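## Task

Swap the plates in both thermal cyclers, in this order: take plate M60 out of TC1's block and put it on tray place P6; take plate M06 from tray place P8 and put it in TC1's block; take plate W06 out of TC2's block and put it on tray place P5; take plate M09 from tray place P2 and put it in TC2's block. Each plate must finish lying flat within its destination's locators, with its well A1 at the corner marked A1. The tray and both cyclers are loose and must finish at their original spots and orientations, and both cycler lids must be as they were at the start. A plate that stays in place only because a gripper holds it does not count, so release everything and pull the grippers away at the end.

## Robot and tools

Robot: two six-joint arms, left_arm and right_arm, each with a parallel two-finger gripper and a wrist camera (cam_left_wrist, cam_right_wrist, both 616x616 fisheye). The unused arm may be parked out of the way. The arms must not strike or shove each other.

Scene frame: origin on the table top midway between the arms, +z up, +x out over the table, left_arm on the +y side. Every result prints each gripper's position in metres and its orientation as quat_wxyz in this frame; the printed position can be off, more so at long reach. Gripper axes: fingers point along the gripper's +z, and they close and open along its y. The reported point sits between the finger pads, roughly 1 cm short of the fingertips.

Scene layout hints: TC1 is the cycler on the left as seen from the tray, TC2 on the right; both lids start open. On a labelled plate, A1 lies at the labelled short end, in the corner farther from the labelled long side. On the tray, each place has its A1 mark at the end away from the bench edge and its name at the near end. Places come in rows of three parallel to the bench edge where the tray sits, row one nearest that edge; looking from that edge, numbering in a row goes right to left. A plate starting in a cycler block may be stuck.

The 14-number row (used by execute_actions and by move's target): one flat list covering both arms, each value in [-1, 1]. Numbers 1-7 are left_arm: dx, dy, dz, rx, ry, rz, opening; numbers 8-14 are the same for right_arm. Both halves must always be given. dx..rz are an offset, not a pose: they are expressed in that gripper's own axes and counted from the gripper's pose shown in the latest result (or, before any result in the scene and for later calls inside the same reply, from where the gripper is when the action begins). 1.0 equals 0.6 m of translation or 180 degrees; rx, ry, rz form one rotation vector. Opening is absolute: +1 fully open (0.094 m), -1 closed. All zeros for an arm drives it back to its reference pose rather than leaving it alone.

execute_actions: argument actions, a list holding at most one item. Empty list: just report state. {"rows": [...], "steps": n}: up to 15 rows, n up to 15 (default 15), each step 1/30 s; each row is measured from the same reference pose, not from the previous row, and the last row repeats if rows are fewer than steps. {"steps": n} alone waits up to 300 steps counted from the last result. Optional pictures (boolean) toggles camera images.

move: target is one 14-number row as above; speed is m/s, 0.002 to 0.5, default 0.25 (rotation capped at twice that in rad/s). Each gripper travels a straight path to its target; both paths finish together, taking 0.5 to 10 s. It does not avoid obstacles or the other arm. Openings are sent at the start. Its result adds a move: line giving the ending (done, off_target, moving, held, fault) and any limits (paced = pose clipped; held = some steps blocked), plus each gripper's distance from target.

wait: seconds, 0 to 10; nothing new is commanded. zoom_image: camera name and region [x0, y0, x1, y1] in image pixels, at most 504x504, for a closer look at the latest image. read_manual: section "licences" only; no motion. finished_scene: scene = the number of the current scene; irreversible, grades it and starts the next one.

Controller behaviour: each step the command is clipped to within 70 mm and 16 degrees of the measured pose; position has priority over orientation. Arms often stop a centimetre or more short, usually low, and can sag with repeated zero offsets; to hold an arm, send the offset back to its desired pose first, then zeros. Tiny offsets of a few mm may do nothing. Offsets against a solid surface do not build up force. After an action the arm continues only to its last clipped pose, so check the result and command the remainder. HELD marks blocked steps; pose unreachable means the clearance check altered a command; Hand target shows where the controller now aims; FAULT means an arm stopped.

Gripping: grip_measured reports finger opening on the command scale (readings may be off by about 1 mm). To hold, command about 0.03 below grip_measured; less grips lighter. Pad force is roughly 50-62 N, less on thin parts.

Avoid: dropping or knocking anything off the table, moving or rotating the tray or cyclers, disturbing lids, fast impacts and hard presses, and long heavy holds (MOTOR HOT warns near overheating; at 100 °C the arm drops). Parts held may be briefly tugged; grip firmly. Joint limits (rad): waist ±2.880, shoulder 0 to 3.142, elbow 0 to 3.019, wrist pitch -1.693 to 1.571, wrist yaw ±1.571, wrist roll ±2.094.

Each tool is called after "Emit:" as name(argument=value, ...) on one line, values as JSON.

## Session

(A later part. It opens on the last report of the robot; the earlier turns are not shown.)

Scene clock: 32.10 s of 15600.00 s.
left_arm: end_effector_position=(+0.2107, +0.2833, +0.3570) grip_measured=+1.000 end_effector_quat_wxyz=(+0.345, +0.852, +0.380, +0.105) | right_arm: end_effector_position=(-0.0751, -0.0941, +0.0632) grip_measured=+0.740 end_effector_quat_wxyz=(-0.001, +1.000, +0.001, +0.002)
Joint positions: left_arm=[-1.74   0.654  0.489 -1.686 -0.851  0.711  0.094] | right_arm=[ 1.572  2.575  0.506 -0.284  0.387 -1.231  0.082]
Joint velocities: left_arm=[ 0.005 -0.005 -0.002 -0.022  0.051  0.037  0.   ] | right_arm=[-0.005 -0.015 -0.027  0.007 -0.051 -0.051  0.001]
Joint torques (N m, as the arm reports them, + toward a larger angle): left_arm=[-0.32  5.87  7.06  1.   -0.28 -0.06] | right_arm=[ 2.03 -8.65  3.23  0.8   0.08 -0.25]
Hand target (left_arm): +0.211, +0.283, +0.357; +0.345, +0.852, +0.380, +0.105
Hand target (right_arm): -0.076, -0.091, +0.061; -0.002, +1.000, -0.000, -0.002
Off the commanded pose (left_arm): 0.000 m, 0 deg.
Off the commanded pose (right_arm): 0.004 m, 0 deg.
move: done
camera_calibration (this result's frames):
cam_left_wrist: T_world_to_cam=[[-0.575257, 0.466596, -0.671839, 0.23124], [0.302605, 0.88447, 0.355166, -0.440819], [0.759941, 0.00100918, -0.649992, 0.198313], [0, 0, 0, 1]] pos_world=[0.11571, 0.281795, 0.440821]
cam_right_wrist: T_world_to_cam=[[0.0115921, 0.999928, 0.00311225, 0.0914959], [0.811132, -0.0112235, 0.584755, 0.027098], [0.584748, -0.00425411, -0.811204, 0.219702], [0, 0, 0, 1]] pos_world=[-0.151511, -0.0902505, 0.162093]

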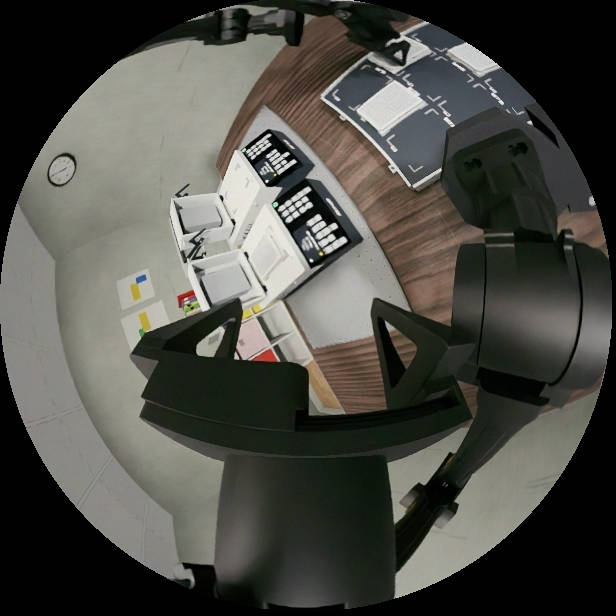

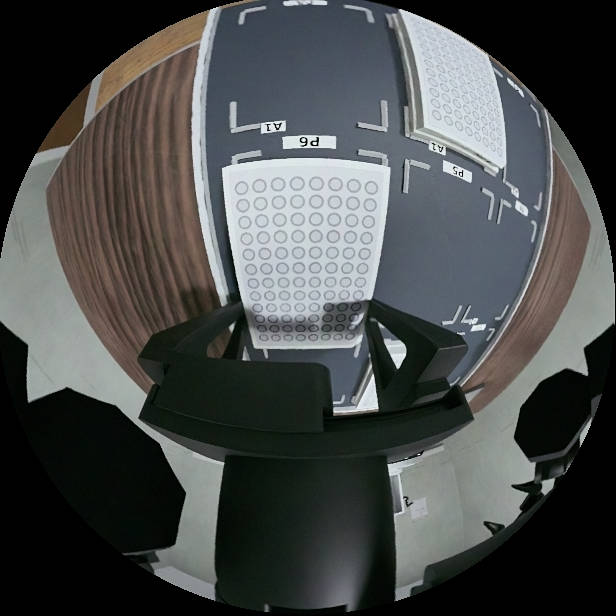

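Emit:
move(target=[0,0,0,0,0,0,1, -0.014,-0.01,0.018,0,0,0,0.62], speed=0.03)

Scene clock: 34.80 s of 15600.00 s.
left_arm: end_effector_position=(+0.2107, +0.2833, +0.3570) grip_measured=+1.000 end_effector_quat_wxyz=(+0.345, +0.852, +0.380, +0.105) | right_arm: end_effector_position=(-0.0764, -0.0978, +0.0574) grip_measured=+0.740 end_effector_quat_wxyz=(+0.004, +1.000, +0.002, +0.004)
Joint positions: left_arm=[-1.74   0.654  0.489 -1.686 -0.851  0.711  0.094] | right_arm=[ 1.572  2.6    0.506 -0.272  0.386 -1.229  0.082]
Joint velocities: left_arm=[ 0.005 -0.024  0.012  0.012  0.022 -0.051  0.   ] | right_arm=[-0.015 -0.005  0.007  0.012 -0.022  0.022  0.   ]
Joint torques (N m, as the arm reports them, + toward a larger angle): left_arm=[-0.29  6.03  7.14  1.09 -0.27 -0.04] | right_arm=[ 3.9  -7.39  4.42  0.99 -0.24 -0.07]
Hand target (left_arm): +0.211, +0.283, +0.357; +0.345, +0.852, +0.380, +0.105
Hand target (right_arm): -0.083, -0.088, +0.053; -0.001, +1.000, +0.001, +0.002
Off the commanded pose (left_arm): 0.000 m, 0 deg.
Off the commanded pose (right_arm): 0.013 m, 1 deg.
move: off_target (right_arm)
camera_calibration (this result's frames):
cam_left_wrist: T_world_to_cam=[[-0.575257, 0.466596, -0.671839, 0.23124], [0.302605, 0.88447, 0.355166, -0.440819], [0.759941, 0.00100918, -0.649992, 0.198313], [0, 0, 0, 1]] pos_world=[0.11571, 0.281795, 0.440821]
cam_right_wrist: T_world_to_cam=[[0.00910271, 0.999932, -0.0073104, 0.0956844], [0.809204, -0.00307115, 0.58752, 0.0319206], [0.587457, -0.0112636, -0.809177, 0.215092], [0, 0, 0, 1]] pos_world=[-0.153059, -0.0931571, 0.155993]

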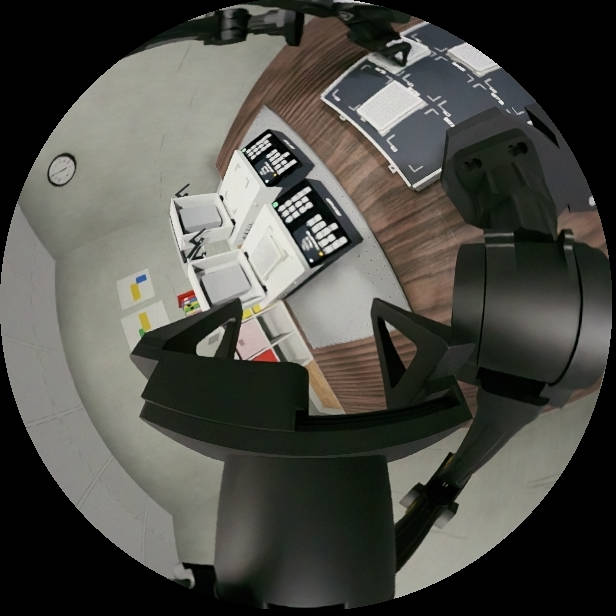

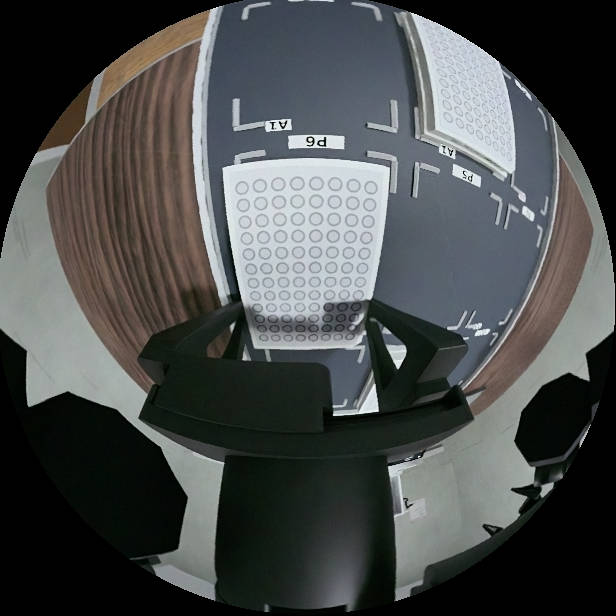

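Need +y 6 mm, −x 4 mm.

Emit:
move(target=[0,0,0,0,0,0,1, -0.014,-0.03,-0.004,0,0,0,0.62], speed=0.03)

Scene clock: 36.33 s of 15600.00 s.
left_arm: end_effector_position=(+0.2107, +0.2833, +0.3570) grip_measured=+1.000 end_effector_quat_wxyz=(+0.345, +0.852, +0.380, +0.105) | right_arm: end_effector_position=(-0.0803, -0.0878, +0.0603) grip_measured=+0.740 end_effector_quat_wxyz=(+0.007, +1.000, +0.000, +0.001)
Joint positions: left_arm=[-1.74   0.654  0.489 -1.686 -0.851  0.711  0.094] | right_arm=[ 1.574  2.601  0.538 -0.307  0.378 -1.223  0.082]
Joint velocities: left_arm=[ 0.015  0.015 -0.012 -0.017  0.007  0.007  0.   ] | right_arm=[-0.005 -0.015  0.002  0.002  0.007  0.007 -0.   ]
Joint torques (N m, as the arm reports them, + toward a larger angle): left_arm=[-0.03  6.08  7.    1.01 -0.26 -0.05] | right_arm=[ 4.55 -9.01  4.51 -0.17 -0.14 -0.08]
Hand target (left_arm): +0.211, +0.283, +0.357; +0.345, +0.852, +0.380, +0.105
Hand target (right_arm): -0.085, -0.080, +0.060; +0.004, +1.000, +0.002, +0.004
Off the commanded pose (left_arm): 0.000 m, 0 deg.
Off the commanded pose (right_arm): 0.009 m, 0 deg.
move: done
camera_calibration (this result's frames):
cam_left_wrist: T_world_to_cam=[[-0.575257, 0.466596, -0.671839, 0.23124], [0.302605, 0.88447, 0.355166, -0.440819], [0.759941, 0.00100918, -0.649992, 0.198313], [0, 0, 0, 1]] pos_world=[0.11571, 0.281795, 0.440821]
cam_right_wrist: T_world_to_cam=[[0.0124359, 0.999839, -0.0129343, 0.0863593], [0.812366, -0.00256038, 0.583142, 0.0339813], [0.583015, -0.0177593, -0.812267, 0.219108], [0, 0, 0, 1]] pos_world=[-0.156423, -0.0823672, 0.159276]

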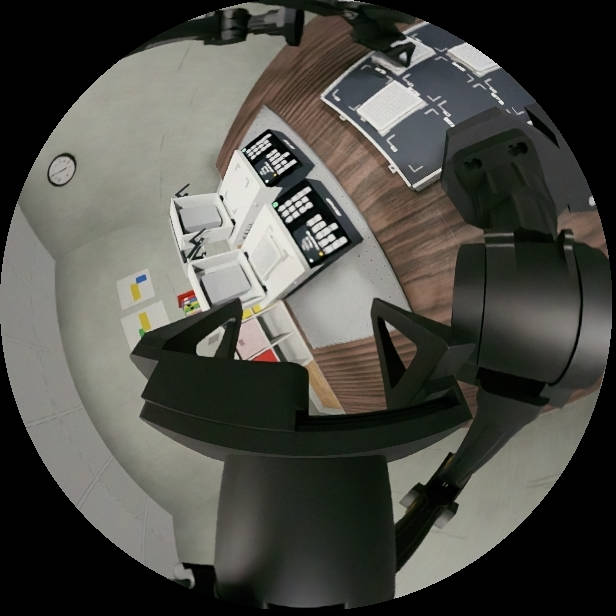

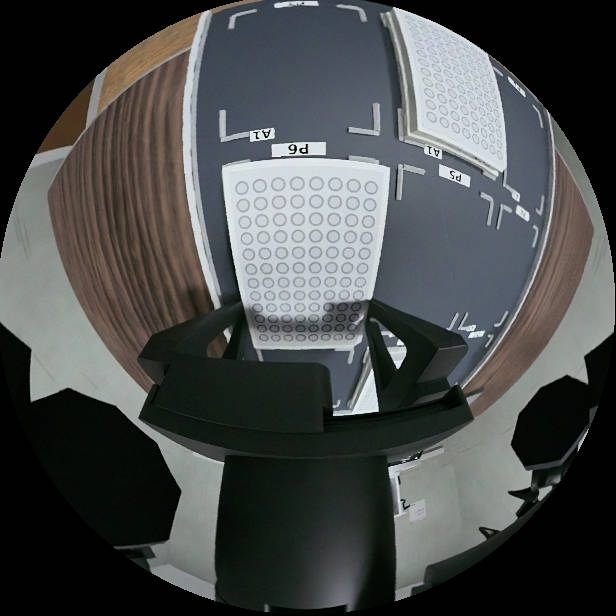

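Now +4 mm over; the earlier descent drifted −4 mm. Repeat it.

Emit:
move(target=[0,0,0,0,0,0,1, -0.008,-0.01,0.02,0,0,0,0.62], speed=0.03)

Scene clock: 37.53 s of 15600.00 s.
left_arm: end_effector_position=(+0.2107, +0.2833, +0.3570) grip_measured=+1.000 end_effector_quat_wxyz=(+0.345, +0.852, +0.380, +0.105) | right_arm: end_effector_position=(-0.0804, -0.0861, +0.0577) grip_measured=+0.740 end_effector_quat_wxyz=(+0.002, +1.000, -0.001, +0.004)
Joint positions: left_arm=[-1.74   0.654  0.489 -1.686 -0.851  0.711  0.094] | right_arm=[ 1.574  2.612  0.539 -0.29   0.387 -1.224  0.082]
Joint velocities: left_arm=[-0.005 -0.005  0.002  0.002  0.022  0.007  0.   ] | right_arm=[ 0.005 -0.005  0.002 -0.012 -0.081 -0.051  0.   ]
Joint torques (N m, as the arm reports them, + toward a larger angle): left_arm=[-0.04  5.99  7.03  1.12 -0.25 -0.03] | right_arm=[ 2.33 -7.09  4.19  1.15  0.01 -0.23]
Hand target (left_arm): +0.211, +0.283, +0.357; +0.345, +0.852, +0.380, +0.105
Hand target (right_arm): -0.085, -0.082, +0.049; +0.007, +1.000, +0.000, +0.001
Off the commanded pose (left_arm): 0.000 m, 0 deg.
Off the commanded pose (right_arm): 0.011 m, 1 deg.
move: off_target (right_arm)
camera_calibration (this result's frames):
cam_left_wrist: T_world_to_cam=[[-0.575257, 0.466596, -0.671839, 0.23124], [0.302605, 0.88447, 0.355166, -0.440819], [0.759941, 0.00100918, -0.649992, 0.198313], [0, 0, 0, 1]] pos_world=[0.11571, 0.281795, 0.440821]
cam_right_wrist: T_world_to_cam=[[0.0141822, 0.999892, -0.00386995, 0.0841792], [0.808784, -0.0091957, 0.588034, 0.0344694], [0.587934, -0.0114696, -0.808827, 0.217846], [0, 0, 0, 1]] pos_world=[-0.157151, -0.0813545, 0.156257]

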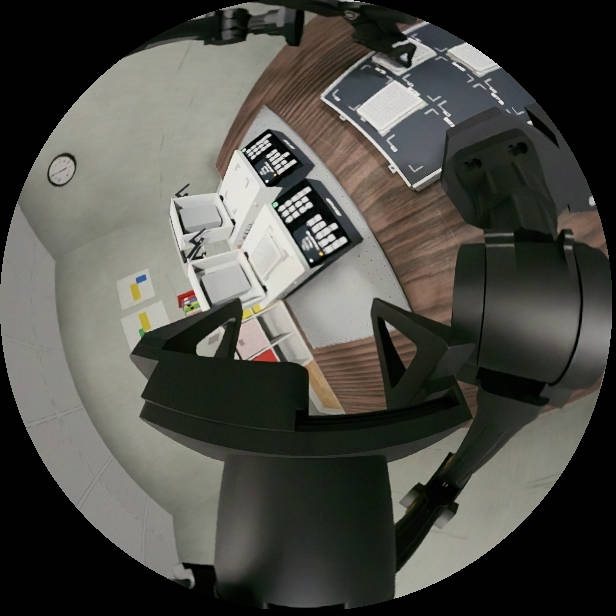

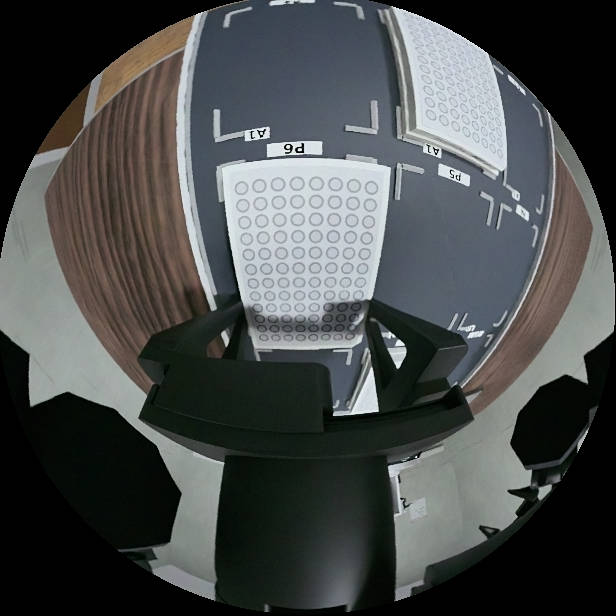

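Slide −y ~6 mm with slight downward bias so it drops in.

Emit:
move(target=[0,0,0,0,0,0,1, 0,0.016,0.006,0,0,0,0.62], speed=0.02)

Scene clock: 38.80 s of 15600.00 s.
left_arm: end_effector_position=(+0.2107, +0.2833, +0.3570) grip_measured=+1.000 end_effector_quat_wxyz=(+0.345, +0.852, +0.380, +0.105) | right_arm: end_effector_position=(-0.0806, -0.0857, +0.0576) grip_measured=+0.740 end_effector_quat_wxyz=(-0.004, +1.000, -0.004, +0.002)
Joint positions: left_arm=[-1.74   0.654  0.489 -1.686 -0.851  0.711  0.094] | right_arm=[ 1.574  2.609  0.53  -0.27   0.387 -1.222  0.082]
Joint velocities: left_arm=[ 0.015 -0.005 -0.002 -0.012 -0.081 -0.066  0.   ] | right_arm=[-0.005 -0.005 -0.007 -0.012 -0.007 -0.051  0.   ]
Joint torques (N m, as the arm reports them, + toward a larger angle): left_arm=[-0.1   5.62  7.04  0.99 -0.22 -0.03] | right_arm=[ 4.15 -9.09  1.52  0.58 -0.3  -0.07]
Hand target (left_arm): +0.211, +0.283, +0.357; +0.345, +0.852, +0.380, +0.105
Hand target (right_arm): -0.080, -0.096, +0.054; +0.002, +1.000, -0.001, +0.004
Off the commanded pose (left_arm): 0.000 m, 0 deg.
Off the commanded pose (right_arm): 0.011 m, 1 deg.
move: off_target (right_arm)
camera_calibration (this result's frames):
cam_left_wrist: T_world_to_cam=[[-0.575257, 0.466596, -0.671839, 0.23124], [0.302605, 0.88447, 0.355166, -0.440819], [0.759941, 0.00100918, -0.649992, 0.198313], [0, 0, 0, 1]] pos_world=[0.11571, 0.281795, 0.440821]
cam_right_wrist: T_world_to_cam=[[0.0208477, 0.999743, 0.00892353, 0.0836499], [0.811206, -0.0221319, 0.584341, 0.0340073], [0.584388, -0.00494334, -0.811459, 0.218271], [0, 0, 0, 1]] pos_world=[-0.156886, -0.0817968, 0.1565]

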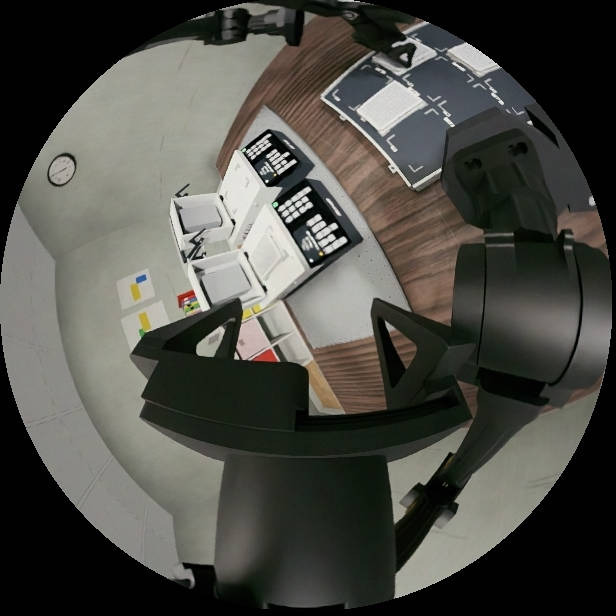

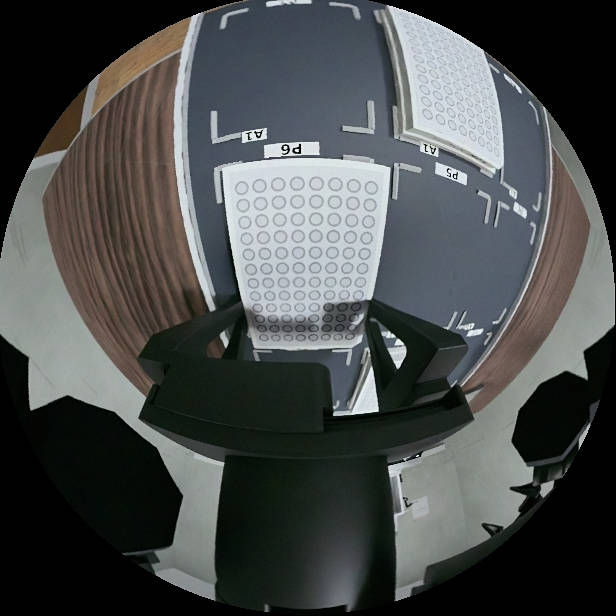

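Emit:
move(target=[0,0,0,0,0,0,1, 0,0.016,-0.006,0,0,-0.004,0.62], speed=0.02)

Scene clock: 40.17 s of 15600.00 s.
left_arm: end_effector_position=(+0.2107, +0.2833, +0.3570) grip_measured=+1.000 end_effector_quat_wxyz=(+0.345, +0.852, +0.380, +0.105) | right_arm: end_effector_position=(-0.0817, -0.0924, +0.0592) grip_measured=+0.740 end_effector_quat_wxyz=(-0.003, +1.000, +0.002, -0.001)
Joint positions: left_arm=[-1.74   0.654  0.489 -1.686 -0.851  0.711  0.094] | right_arm=[ 1.592  2.6    0.516 -0.27   0.367 -1.219  0.082]
Joint velocities: left_arm=[-0.005 -0.005 -0.012  0.012  0.007 -0.037  0.   ] | right_arm=[-0.015  0.005 -0.007 -0.002  0.066 -0.022  0.   ]
Joint torques (N m, as the arm reports them, + toward a larger angle): left_arm=[-0.28  5.88  7.07  1.02 -0.26 -0.05] | right_arm=[  4.23 -10.08   1.98   0.29  -0.13  -0.05]
Hand target (left_arm): +0.211, +0.283, +0.357; +0.345, +0.852, +0.380, +0.105
Hand target (right_arm): -0.081, -0.095, +0.061; -0.004, +1.000, +0.002, +0.002
Off the commanded pose (left_arm): 0.000 m, 0 deg.
Off the commanded pose (right_arm): 0.004 m, 0 deg.
move: done
camera_calibration (this result's frames):
cam_left_wrist: T_world_to_cam=[[-0.575257, 0.466596, -0.671839, 0.23124], [0.302605, 0.88447, 0.355166, -0.440819], [0.759941, 0.00100918, -0.649992, 0.198313], [0, 0, 0, 1]] pos_world=[0.11571, 0.281795, 0.440821]
cam_right_wrist: T_world_to_cam=[[0.00956322, 0.999938, 0.0057517, 0.0896244], [0.814772, -0.0111267, 0.579675, 0.0353372], [0.579703, -0.000857235, -0.814827, 0.220401], [0, 0, 0, 1]] pos_world=[-0.157416, -0.0890367, 0.15859]

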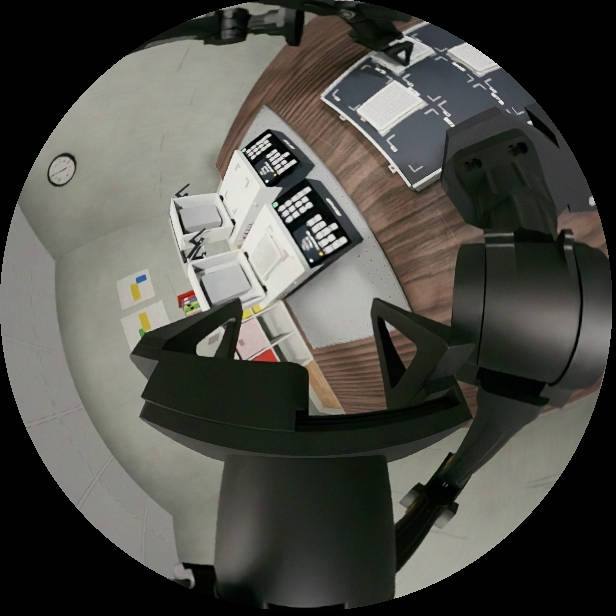

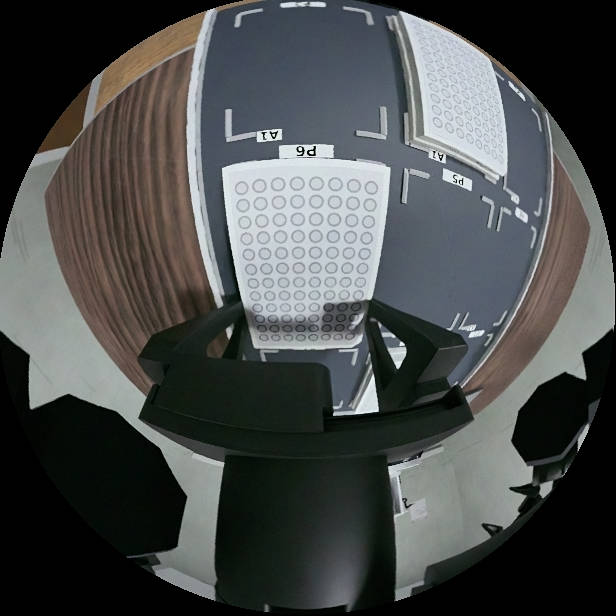

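Emit:
move(target=[0,0,0,0,0,0,1, 0.008,-0.004,0.018,0,0,0,0.62], speed=0.02)

Scene clock: 41.67 s of 15600.00 s.
left_arm: end_effector_position=(+0.2107, +0.2833, +0.3570) grip_measured=+1.000 end_effector_quat_wxyz=(+0.345, +0.852, +0.380, +0.105) | right_arm: end_effector_position=(-0.0789, -0.0883, +0.0572) grip_measured=+0.740 end_effector_quat_wxyz=(-0.007, +1.000, -0.001, -0.003)
Joint positions: left_arm=[-1.74   0.654  0.489 -1.686 -0.851  0.711  0.094] | right_arm=[ 1.559  2.601  0.516 -0.249  0.389 -1.244  0.082]
Joint velocities: left_arm=[-0.005 -0.005 -0.007  0.002  0.007 -0.081  0.   ] | right_arm=[-0.005  0.005 -0.007  0.007  0.022  0.022 -0.001]
Joint torques (N m, as the arm reports them, + toward a larger angle): left_arm=[-0.66  5.96  7.01  1.01 -0.21 -0.05] | right_arm=[ 1.39 -7.76  2.59  1.62  0.69 -0.35]
Hand target (left_arm): +0.211, +0.283, +0.357; +0.345, +0.852, +0.380, +0.105
Hand target (right_arm): -0.077, -0.090, +0.049; -0.003, +1.000, +0.001, -0.001
Off the commanded pose (left_arm): 0.000 m, 0 deg.
Off the commanded pose (right_arm): 0.009 m, 1 deg.
move: done
camera_calibration (this result's frames):
cam_left_wrist: T_world_to_cam=[[-0.575257, 0.466596, -0.671839, 0.23124], [0.302605, 0.88447, 0.355166, -0.440819], [0.759941, 0.00100918, -0.649992, 0.198313], [0, 0, 0, 1]] pos_world=[0.11571, 0.281795, 0.440821]
cam_right_wrist: T_world_to_cam=[[0.0143011, 0.999804, 0.0136571, 0.0853662], [0.817643, -0.0195552, 0.575394, 0.034071], [0.575548, 0.00293781, -0.817763, 0.217361], [0, 0, 0, 1]] pos_world=[-0.15418, -0.0853218, 0.156979]

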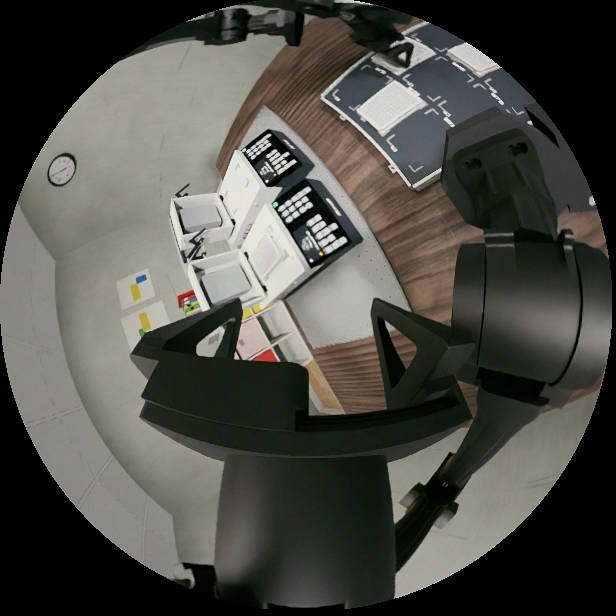

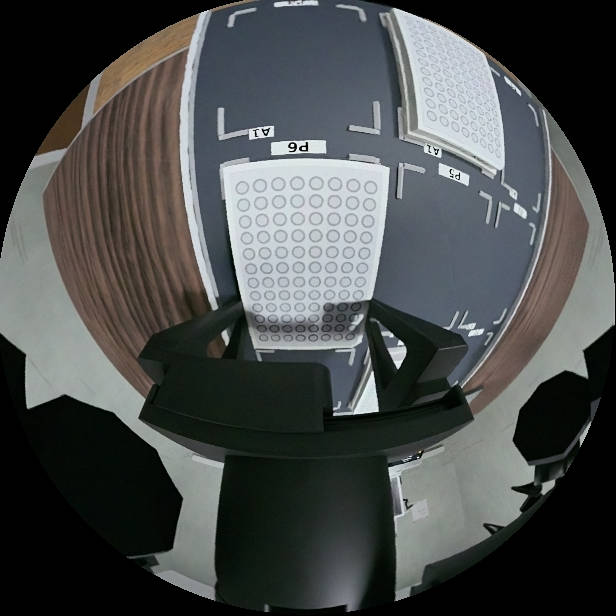

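Shift −y 4 mm then just release.

Emit:
move(target=[0,0,0,0,0,0,1, 0.003,0.012,-0.006,0,0,0,0.62], speed=0.02)

Scene clock: 43.03 s of 15600.00 s.
left_arm: end_effector_position=(+0.2107, +0.2833, +0.3570) grip_measured=+1.000 end_effector_quat_wxyz=(+0.345, +0.852, +0.380, +0.105) | right_arm: end_effector_position=(-0.0789, -0.0907, +0.0590) grip_measured=+0.740 end_effector_quat_wxyz=(-0.006, +1.000, -0.001, -0.008)
Joint positions: left_arm=[-1.74   0.654  0.489 -1.686 -0.851  0.711  0.094] | right_arm=[ 1.559  2.591  0.508 -0.251  0.38  -1.242  0.082]
Joint velocities: left_arm=[-0.005 -0.015  0.002  0.012  0.022 -0.051  0.   ] | right_arm=[-0.005 -0.005  0.002  0.002 -0.037  0.037  0.001]
Joint torques (N m, as the arm reports them, + toward a larger angle): left_arm=[-0.05  6.1   7.06  1.14 -0.26 -0.06] | right_arm=[  4.57 -10.15   1.64   0.25  -0.07  -0.04]
Hand target (left_arm): +0.211, +0.283, +0.357; +0.345, +0.852, +0.380, +0.105
Hand target (right_arm): -0.077, -0.095, +0.061; -0.006, +1.000, -0.001, -0.003
Off the commanded pose (left_arm): 0.000 m, 0 deg.
Off the commanded pose (right_arm): 0.005 m, 0 deg.
move: done
camera_calibration (this result's frames):
cam_left_wrist: T_world_to_cam=[[-0.575257, 0.466596, -0.671839, 0.23124], [0.302605, 0.88447, 0.355166, -0.440819], [0.759941, 0.00100918, -0.649992, 0.198313], [0, 0, 0, 1]] pos_world=[0.11571, 0.281795, 0.440821]
cam_right_wrist: T_world_to_cam=[[0.01584, 0.999808, 0.0115622, 0.0879977], [0.822386, -0.0196045, 0.568593, 0.0337381], [0.56871, 0.000502077, -0.822538, 0.218372], [0, 0, 0, 1]] pos_world=[-0.15333, -0.087429, 0.159419]

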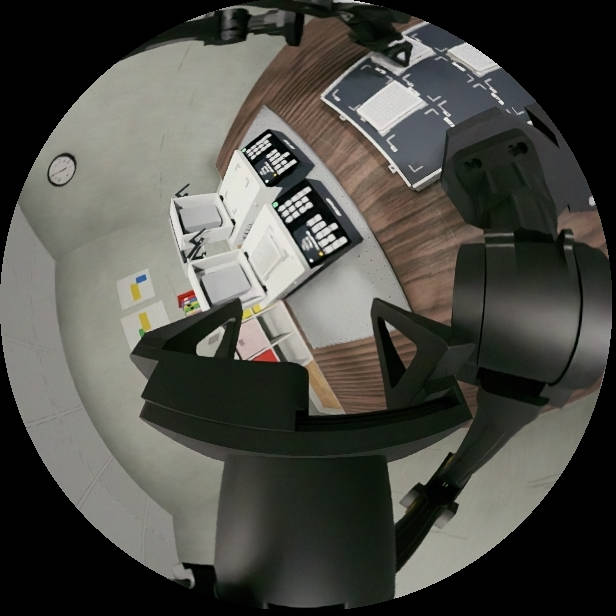

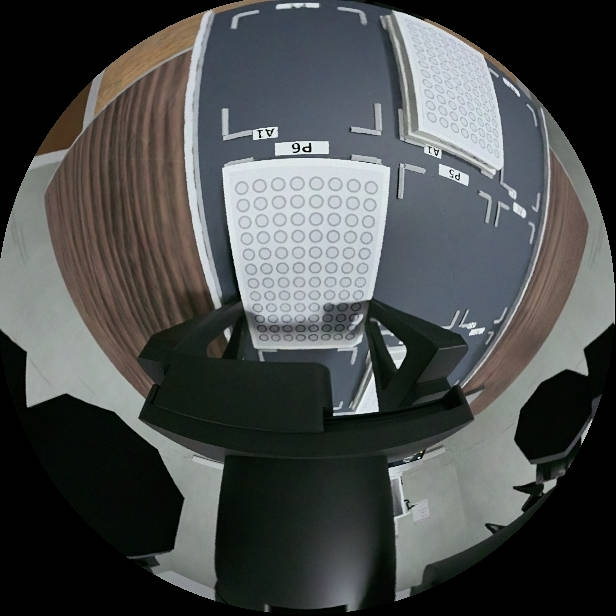

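Emit:
execute_actions(actions=[])

Scene clock: 46.63 s of 15600.00 s.
left_arm: end_effector_position=(+0.2107, +0.2833, +0.3570) grip_measured=+1.000 end_effector_quat_wxyz=(+0.345, +0.852, +0.380, +0.105) | right_arm: end_effector_position=(-0.0789, -0.0907, +0.0590) grip_measured=+0.740 end_effector_quat_wxyz=(-0.006, +1.000, -0.001, -0.008)
Joint positions: left_arm=[-1.74   0.654  0.489 -1.686 -0.851  0.711  0.094] | right_arm=[ 1.559  2.591  0.508 -0.251  0.38  -1.242  0.082]
Joint velocities: left_arm=[-0.005 -0.015 -0.007  0.002 -0.022  0.022  0.   ] | right_arm=[-0.005 -0.015  0.002 -0.002  0.037 -0.095 -0.   ]
Joint torques (N m, as the arm reports them, + toward a larger angle): left_arm=[-0.38  5.88  7.01  1.   -0.22 -0.07] | right_arm=[  4.36 -10.12   1.64   0.27  -0.07  -0.04]
Hand target (left_arm): +0.211, +0.283, +0.357; +0.345, +0.852, +0.380, +0.105
Hand target (right_arm): -0.077, -0.095, +0.061; -0.006, +1.000, -0.001, -0.003
Off the commanded pose (left_arm): 0.000 m, 0 deg.
Off the commanded pose (right_arm): 0.005 m, 0 deg.
Steps of this call (steps 1 to 90: nothing new was sent; then 0.60 s passed at rest). Readings (end_effector_position):
1: left_arm (+0.2107, +0.2833, +0.3570) | right_arm (-0.0789, -0.0907, +0.0590)
2: left_arm (+0.2107, +0.2833, +0.3570) | right_arm (-0.0789, -0.0907, +0.0590)
4: left_arm (+0.2107, +0.2833, +0.3570) | right_arm (-0.0789, -0.0907, +0.0590)
8: left_arm (+0.2107, +0.2833, +0.3570) | right_arm (-0.0789, -0.0907, +0.0590)
90: the state above
camera_calibration (this result's frames):
cam_left_wrist: T_world_to_cam=[[-0.575257, 0.466596, -0.671839, 0.23124], [0.302605, 0.88447, 0.355166, -0.440819], [0.759941, 0.00100918, -0.649992, 0.198313], [0, 0, 0, 1]] pos_world=[0.11571, 0.281795, 0.440821]
cam_right_wrist: T_world_to_cam=[[0.01584, 0.999808, 0.0115622, 0.0879977], [0.822386, -0.0196045, 0.568593, 0.0337381], [0.56871, 0.000502077, -0.822538, 0.218372], [0, 0, 0, 1]] pos_world=[-0.15333, -0.087429, 0.159419]

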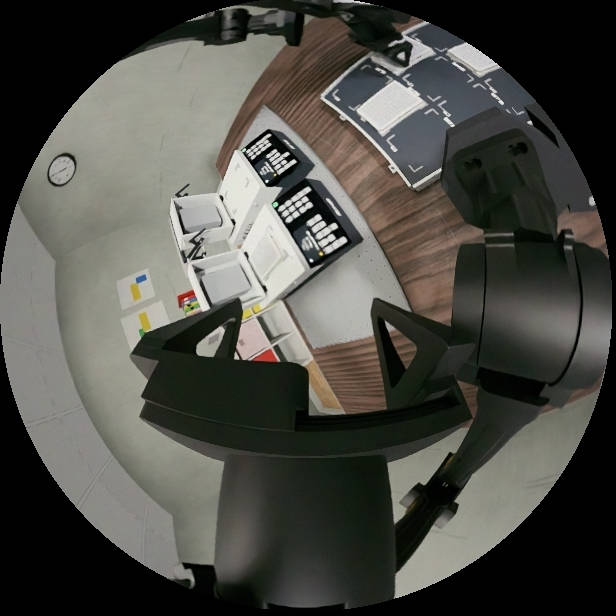

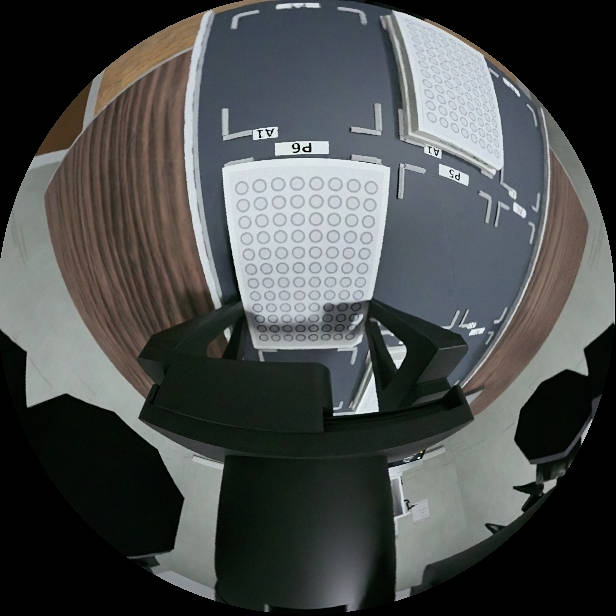

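Emit:
move(target=[0,0,0,0,0,0,1, 0,0.012,-0.004,0,0,0,0.62], speed=0.02)

Scene clock: 48.00 s of 15600.00 s.
left_arm: end_effector_position=(+0.2107, +0.2833, +0.3570) grip_measured=+1.000 end_effector_quat_wxyz=(+0.345, +0.852, +0.380, +0.105) | right_arm: end_effector_position=(-0.0799, -0.0961, +0.0588) grip_measured=+0.740 end_effector_quat_wxyz=(-0.002, +1.000, -0.001, -0.010)
Joint positions: left_arm=[-1.74   0.654  0.489 -1.686 -0.851  0.711  0.094] | right_arm=[ 1.568  2.591  0.499 -0.251  0.367 -1.235  0.082]
Joint velocities: left_arm=[ 0.005 -0.005  0.007  0.007  0.022 -0.037  0.   ] | right_arm=[-0.005 -0.015 -0.012 -0.017  0.022  0.11   0.   ]
Joint torques (N m, as the arm reports them, + toward a larger angle): left_arm=[ 0.12  5.75  7.12  1.05 -0.27 -0.05] | right_arm=[  4.29 -10.19   1.68   0.3   -0.11  -0.01]
Hand target (left_arm): +0.211, +0.283, +0.357; +0.345, +0.852, +0.380, +0.105
Hand target (right_arm): -0.079, -0.098, +0.061; -0.006, +1.000, -0.001, -0.008
Off the commanded pose (left_arm): 0.000 m, 0 deg.
Off the commanded pose (right_arm): 0.003 m, 1 deg.
move: done
camera_calibration (this result's frames):
cam_left_wrist: T_world_to_cam=[[-0.575257, 0.466596, -0.671839, 0.23124], [0.302605, 0.88447, 0.355166, -0.440819], [0.759941, 0.00100918, -0.649992, 0.198313], [0, 0, 0, 1]] pos_world=[0.11571, 0.281795, 0.440821]
cam_right_wrist: T_world_to_cam=[[0.0140168, 0.999894, 0.00395212, 0.0937296], [0.825289, -0.0138005, 0.564543, 0.0355974], [0.564537, -0.00465144, -0.825394, 0.218052], [0, 0, 0, 1]] pos_world=[-0.15379, -0.0922141, 0.159512]

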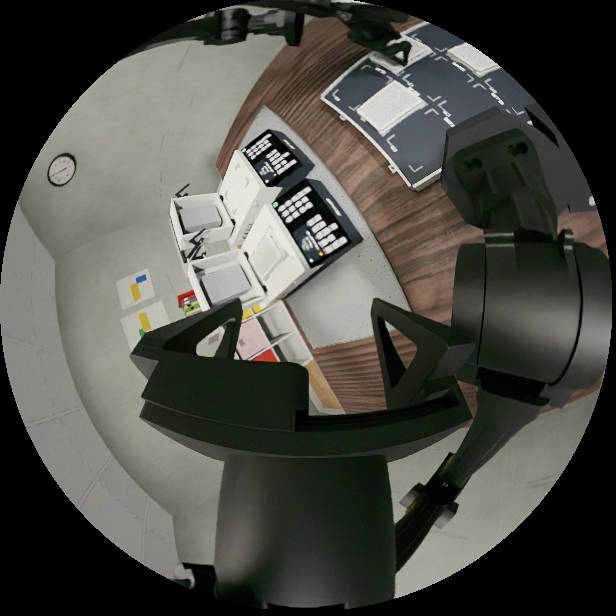

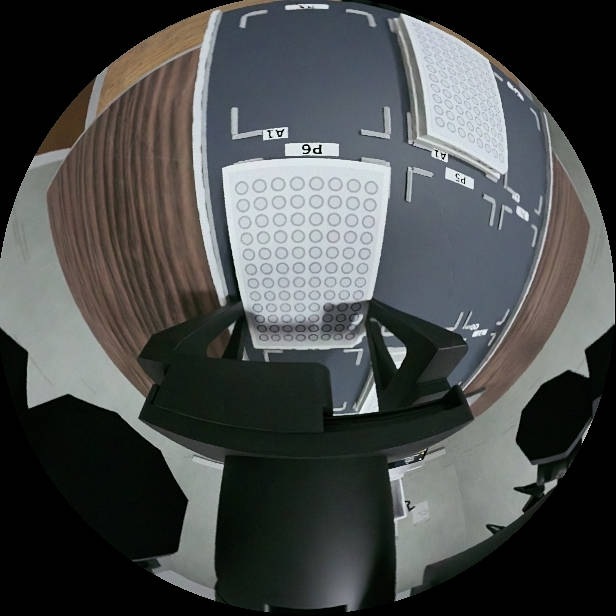

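Emit:
move(target=[0,0,0,0,0,0,1, 0.002,-0.009,-0.004,0,0,0,0.62], speed=0.01)

Scene clock: 50.03 s of 15600.00 s.
left_arm: end_effector_position=(+0.2107, +0.2833, +0.3570) grip_measured=+1.000 end_effector_quat_wxyz=(+0.345, +0.852, +0.380, +0.105) | right_arm: end_effector_position=(-0.0789, -0.0967, +0.0588) grip_measured=+0.740 end_effector_quat_wxyz=(-0.001, +1.000, +0.003, -0.008)
Joint positions: left_arm=[-1.74   0.654  0.489 -1.686 -0.851  0.711  0.094] | right_arm=[ 1.568  2.59   0.499 -0.255  0.37  -1.241  0.082]
Joint velocities: left_arm=[-0.005 -0.005 -0.007 -0.012 -0.081 -0.037  0.   ] | right_arm=[-0.015 -0.005 -0.022 -0.022  0.007 -0.037  0.   ]
Joint torques (N m, as the arm reports them, + toward a larger angle): left_arm=[-0.46  5.85  7.08  1.05 -0.24 -0.07] | right_arm=[  2.28 -10.07   3.39  -0.32   0.18  -0.16]
Hand target (left_arm): +0.211, +0.283, +0.357; +0.345, +0.852, +0.380, +0.105
Hand target (right_arm): -0.078, -0.091, +0.061; -0.002, +1.000, -0.001, -0.010
Off the commanded pose (left_arm): 0.000 m, 0 deg.
Off the commanded pose (right_arm): 0.006 m, 1 deg.
move: done
camera_calibration (this result's frames):
cam_left_wrist: T_world_to_cam=[[-0.575257, 0.466596, -0.671839, 0.23124], [0.302605, 0.88447, 0.355166, -0.440819], [0.759941, 0.00100918, -0.649992, 0.198313], [0, 0, 0, 1]] pos_world=[0.11571, 0.281795, 0.440821]
cam_right_wrist: T_world_to_cam=[[0.00688246, 0.999974, 0.00202299, 0.0938843], [0.822648, -0.0068121, 0.568511, 0.0350012], [0.56851, -0.00224855, -0.822673, 0.217961], [0, 0, 0, 1]] pos_world=[-0.153353, -0.0931533, 0.159222]

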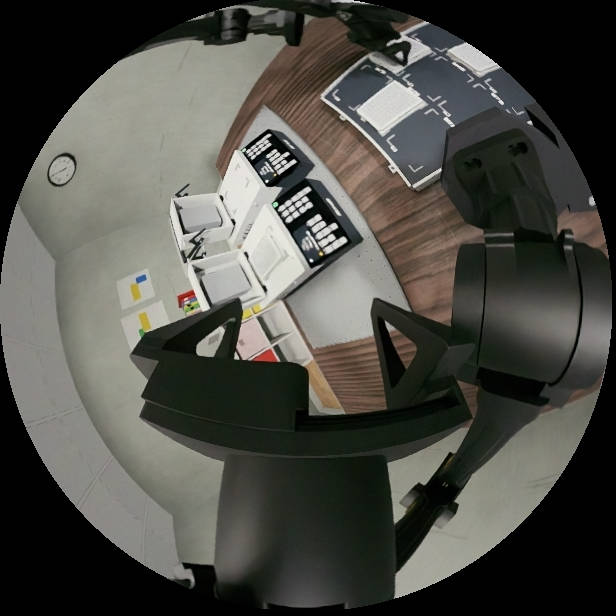

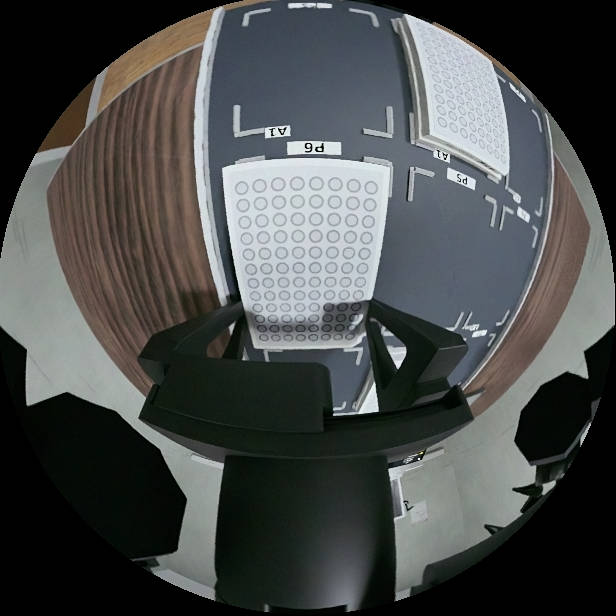

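Emit:
move(target=[0,0,0,0,0,0,1, 0,-0.015,-0.004,0,0,0.002,0.62], speed=0.01)

Scene clock: 51.83 s of 15600.00 s.
left_arm: end_effector_position=(+0.2107, +0.2833, +0.3570) grip_measured=+1.000 end_effector_quat_wxyz=(+0.345, +0.852, +0.380, +0.105) | right_arm: end_effector_position=(-0.0785, -0.0971, +0.0592) grip_measured=+0.740 end_effector_quat_wxyz=(+0.002, +1.000, +0.005, -0.006)
Joint positions: left_arm=[-1.74   0.654  0.489 -1.686 -0.851  0.711  0.094] | right_arm=[ 1.568  2.59   0.503 -0.266  0.371 -1.243  0.082]
Joint velocities: left_arm=[-0.005 -0.005  0.002 -0.012  0.007 -0.037  0.   ] | right_arm=[ 0.005  0.005  0.002 -0.002 -0.022  0.081  0.   ]
Joint torques (N m, as the arm reports them, + toward a larger angle): left_arm=[-0.38  6.1   7.08  1.08 -0.26 -0.07] | right_arm=[ 2.29 -9.78  3.94 -0.34  0.25 -0.15]
Hand target (left_arm): +0.211, +0.283, +0.357; +0.345, +0.852, +0.380, +0.105
Hand target (right_arm): -0.079, -0.088, +0.061; -0.001, +1.000, -0.000, -0.008
Off the commanded pose (left_arm): 0.000 m, 0 deg.
Off the commanded pose (right_arm): 0.010 m, 1 deg.
move: done
camera_calibration (this result's frames):
cam_left_wrist: T_world_to_cam=[[-0.575257, 0.466596, -0.671839, 0.23124], [0.302605, 0.88447, 0.355166, -0.440819], [0.759941, 0.00100918, -0.649992, 0.198313], [0, 0, 0, 1]] pos_world=[0.11571, 0.281795, 0.440821]
cam_right_wrist: T_world_to_cam=[[0.00211973, 0.999988, -0.00435553, 0.0942913], [0.820915, 0.000747108, 0.571049, 0.0349264], [0.571046, -0.00478599, -0.820904, 0.217828], [0, 0, 0, 1]] pos_world=[-0.153261, -0.0932737, 0.159282]

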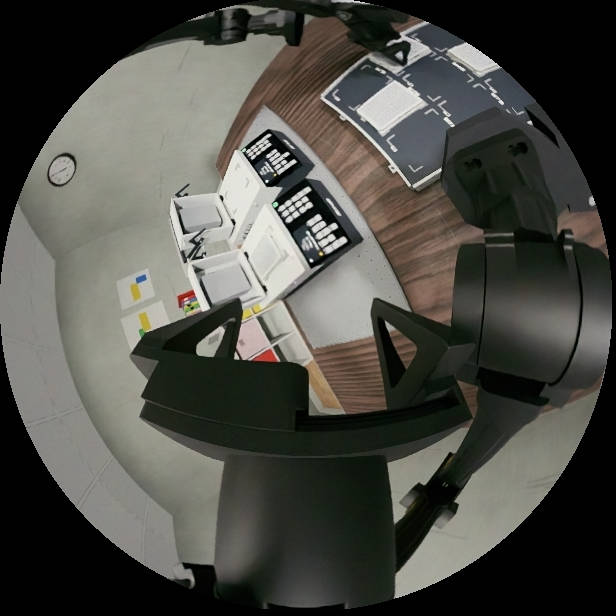

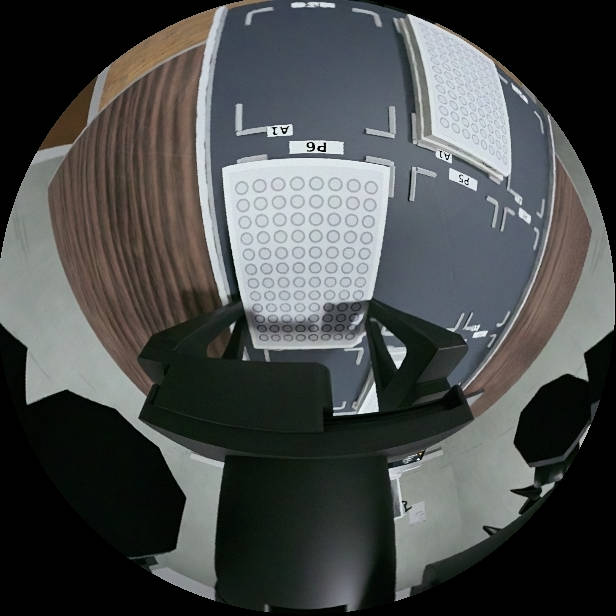

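Emit:
move(target=[0,0,0,0,0,0,1, 0,-0.035,-0.008,0.002,0,0.003,0.62], speed=0.03)

Scene clock: 54.53 s of 15600.00 s.
left_arm: end_effector_position=(+0.2107, +0.2833, +0.3570) grip_measured=+1.000 end_effector_quat_wxyz=(+0.345, +0.852, +0.380, +0.105) | right_arm: end_effector_position=(-0.0765, -0.0887, +0.0608) grip_measured=+0.740 end_effector_quat_wxyz=(+0.005, +1.000, +0.005, +0.000)
Joint positions: left_arm=[-1.74   0.654  0.489 -1.686 -0.851  0.711  0.094] | right_arm=[ 1.554  2.59   0.528 -0.297  0.391 -1.25   0.082]
Joint velocities: left_arm=[-0.015  0.005 -0.012 -0.017 -0.037 -0.007  0.   ] | right_arm=[-0.015 -0.005 -0.012 -0.022 -0.125  0.007 -0.001]
Joint torques (N m, as the arm reports them, + toward a larger angle): left_arm=[-0.11  5.97  7.01  1.11 -0.24 -0.05] | right_arm=[  2.25 -10.29   4.39  -0.26   0.07  -0.25]
Hand target (left_arm): +0.211, +0.283, +0.357; +0.345, +0.852, +0.380, +0.105
Hand target (right_arm): -0.078, -0.076, +0.064; -0.001, +1.000, +0.001, -0.006
Off the commanded pose (left_arm): 0.000 m, 0 deg.
Off the commanded pose (right_arm): 0.013 m, 1 deg.
move: off_target (right_arm)
camera_calibration (this result's frames):
cam_left_wrist: T_world_to_cam=[[-0.575257, 0.466596, -0.671839, 0.23124], [0.302605, 0.88447, 0.355166, -0.440819], [0.759941, 0.00100918, -0.649992, 0.198313], [0, 0, 0, 1]] pos_world=[0.11571, 0.281795, 0.440821]
cam_right_wrist: T_world_to_cam=[[0.00234402, 0.999952, -0.00948358, 0.0862305], [0.813637, 0.00360639, 0.581362, 0.0314084], [0.581369, -0.00907892, -0.81359, 0.218052], [0, 0, 0, 1]] pos_world=[-0.152525, -0.08436, 0.159963]

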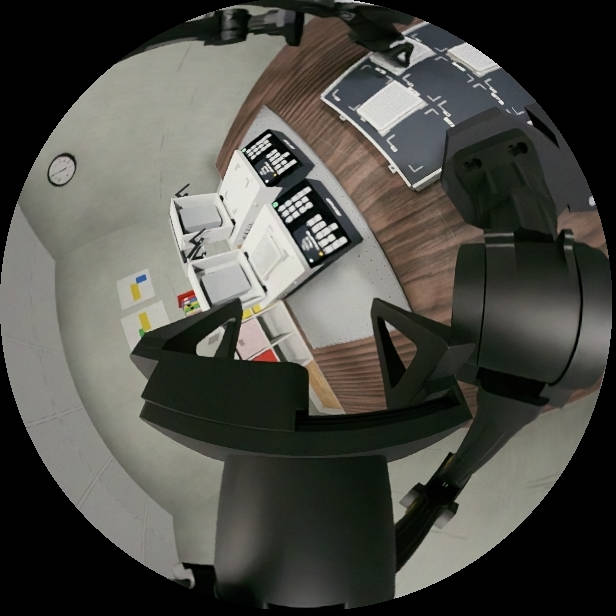

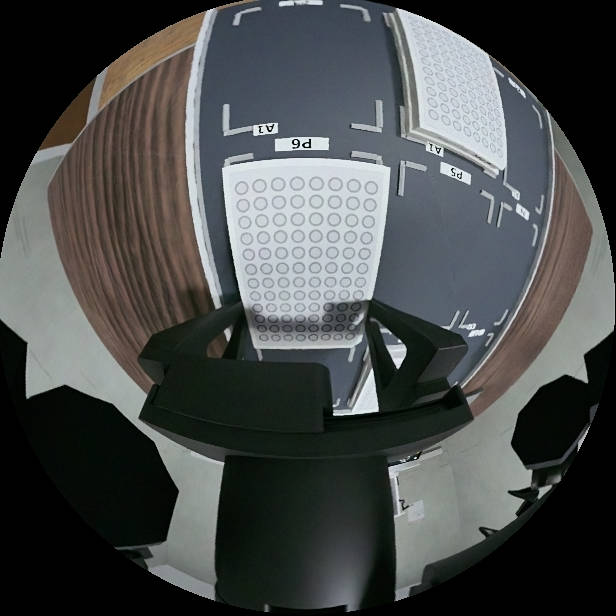

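Target (−0.079, −0.0955, 0.061).

Emit:
move(target=[0,0,0,0,0,0,1, -0.004,0.0113,0,0.004,0,0.003,0.62], speed=0.02)

Scene clock: 55.90 s of 15600.00 s.
left_arm: end_effector_position=(+0.2107, +0.2833, +0.3570) grip_measured=+1.000 end_effector_quat_wxyz=(+0.345, +0.852, +0.380, +0.105) | right_arm: end_effector_position=(-0.0788, -0.0936, +0.0607) grip_measured=+0.740 end_effector_quat_wxyz=(+0.003, +1.000, +0.002, -0.002)
Joint positions: left_arm=[-1.74   0.654  0.489 -1.686 -0.851  0.711  0.094] | right_arm=[ 1.574  2.59   0.515 -0.285  0.374 -1.229  0.082]
Joint velocities: left_arm=[ 0.005 -0.005 -0.007  0.002 -0.037  0.007  0.   ] | right_arm=[ 0.005 -0.005  0.007 -0.007 -0.007  0.037  0.   ]
Joint torques (N m, as the arm reports them, + toward a larger angle): left_arm=[-0.12  5.87  7.11  1.11 -0.24 -0.07] | right_arm=[ 4.26 -9.52  2.03  0.85 -0.14 -0.08]
Hand target (left_arm): +0.211, +0.283, +0.357; +0.345, +0.852, +0.380, +0.105
Hand target (right_arm): -0.079, -0.095, +0.061; -0.001, +1.000, +0.000, -0.000
Off the commanded pose (left_arm): 0.000 m, 0 deg.
Off the commanded pose (right_arm): 0.002 m, 1 deg.
move: done
camera_calibration (this result's frames):
cam_left_wrist: T_world_to_cam=[[-0.575257, 0.466596, -0.671839, 0.23124], [0.302605, 0.88447, 0.355166, -0.440819], [0.759941, 0.00100918, -0.649992, 0.198313], [0, 0, 0, 1]] pos_world=[0.11571, 0.281795, 0.440821]
cam_right_wrist: T_world_to_cam=[[0.00972872, 0.999937, -0.00558645, 0.0914957], [0.815966, -0.00470918, 0.57808, 0.0329357], [0.578017, -0.0101823, -0.815961, 0.218957], [0, 0, 0, 1]] pos_world=[-0.154326, -0.0891054, 0.160132]

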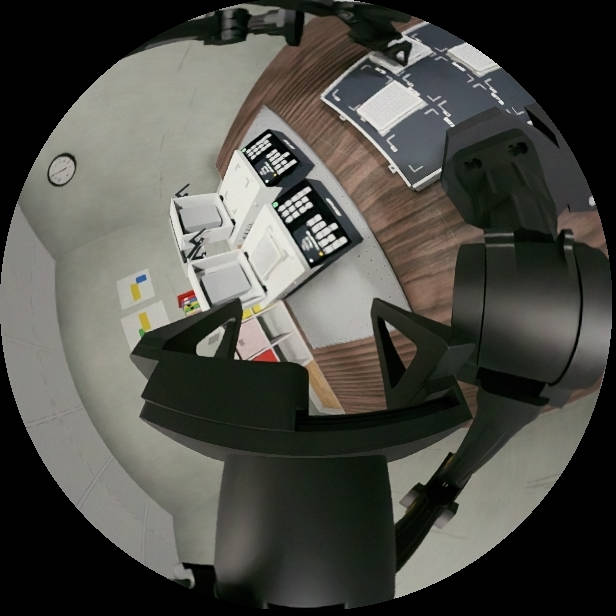

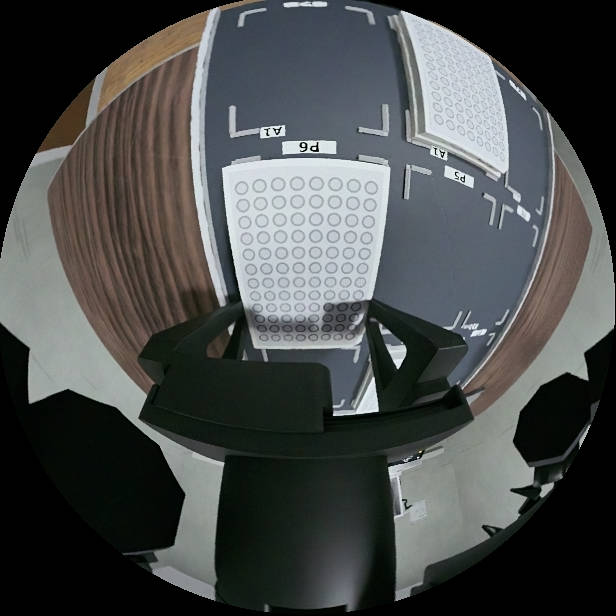

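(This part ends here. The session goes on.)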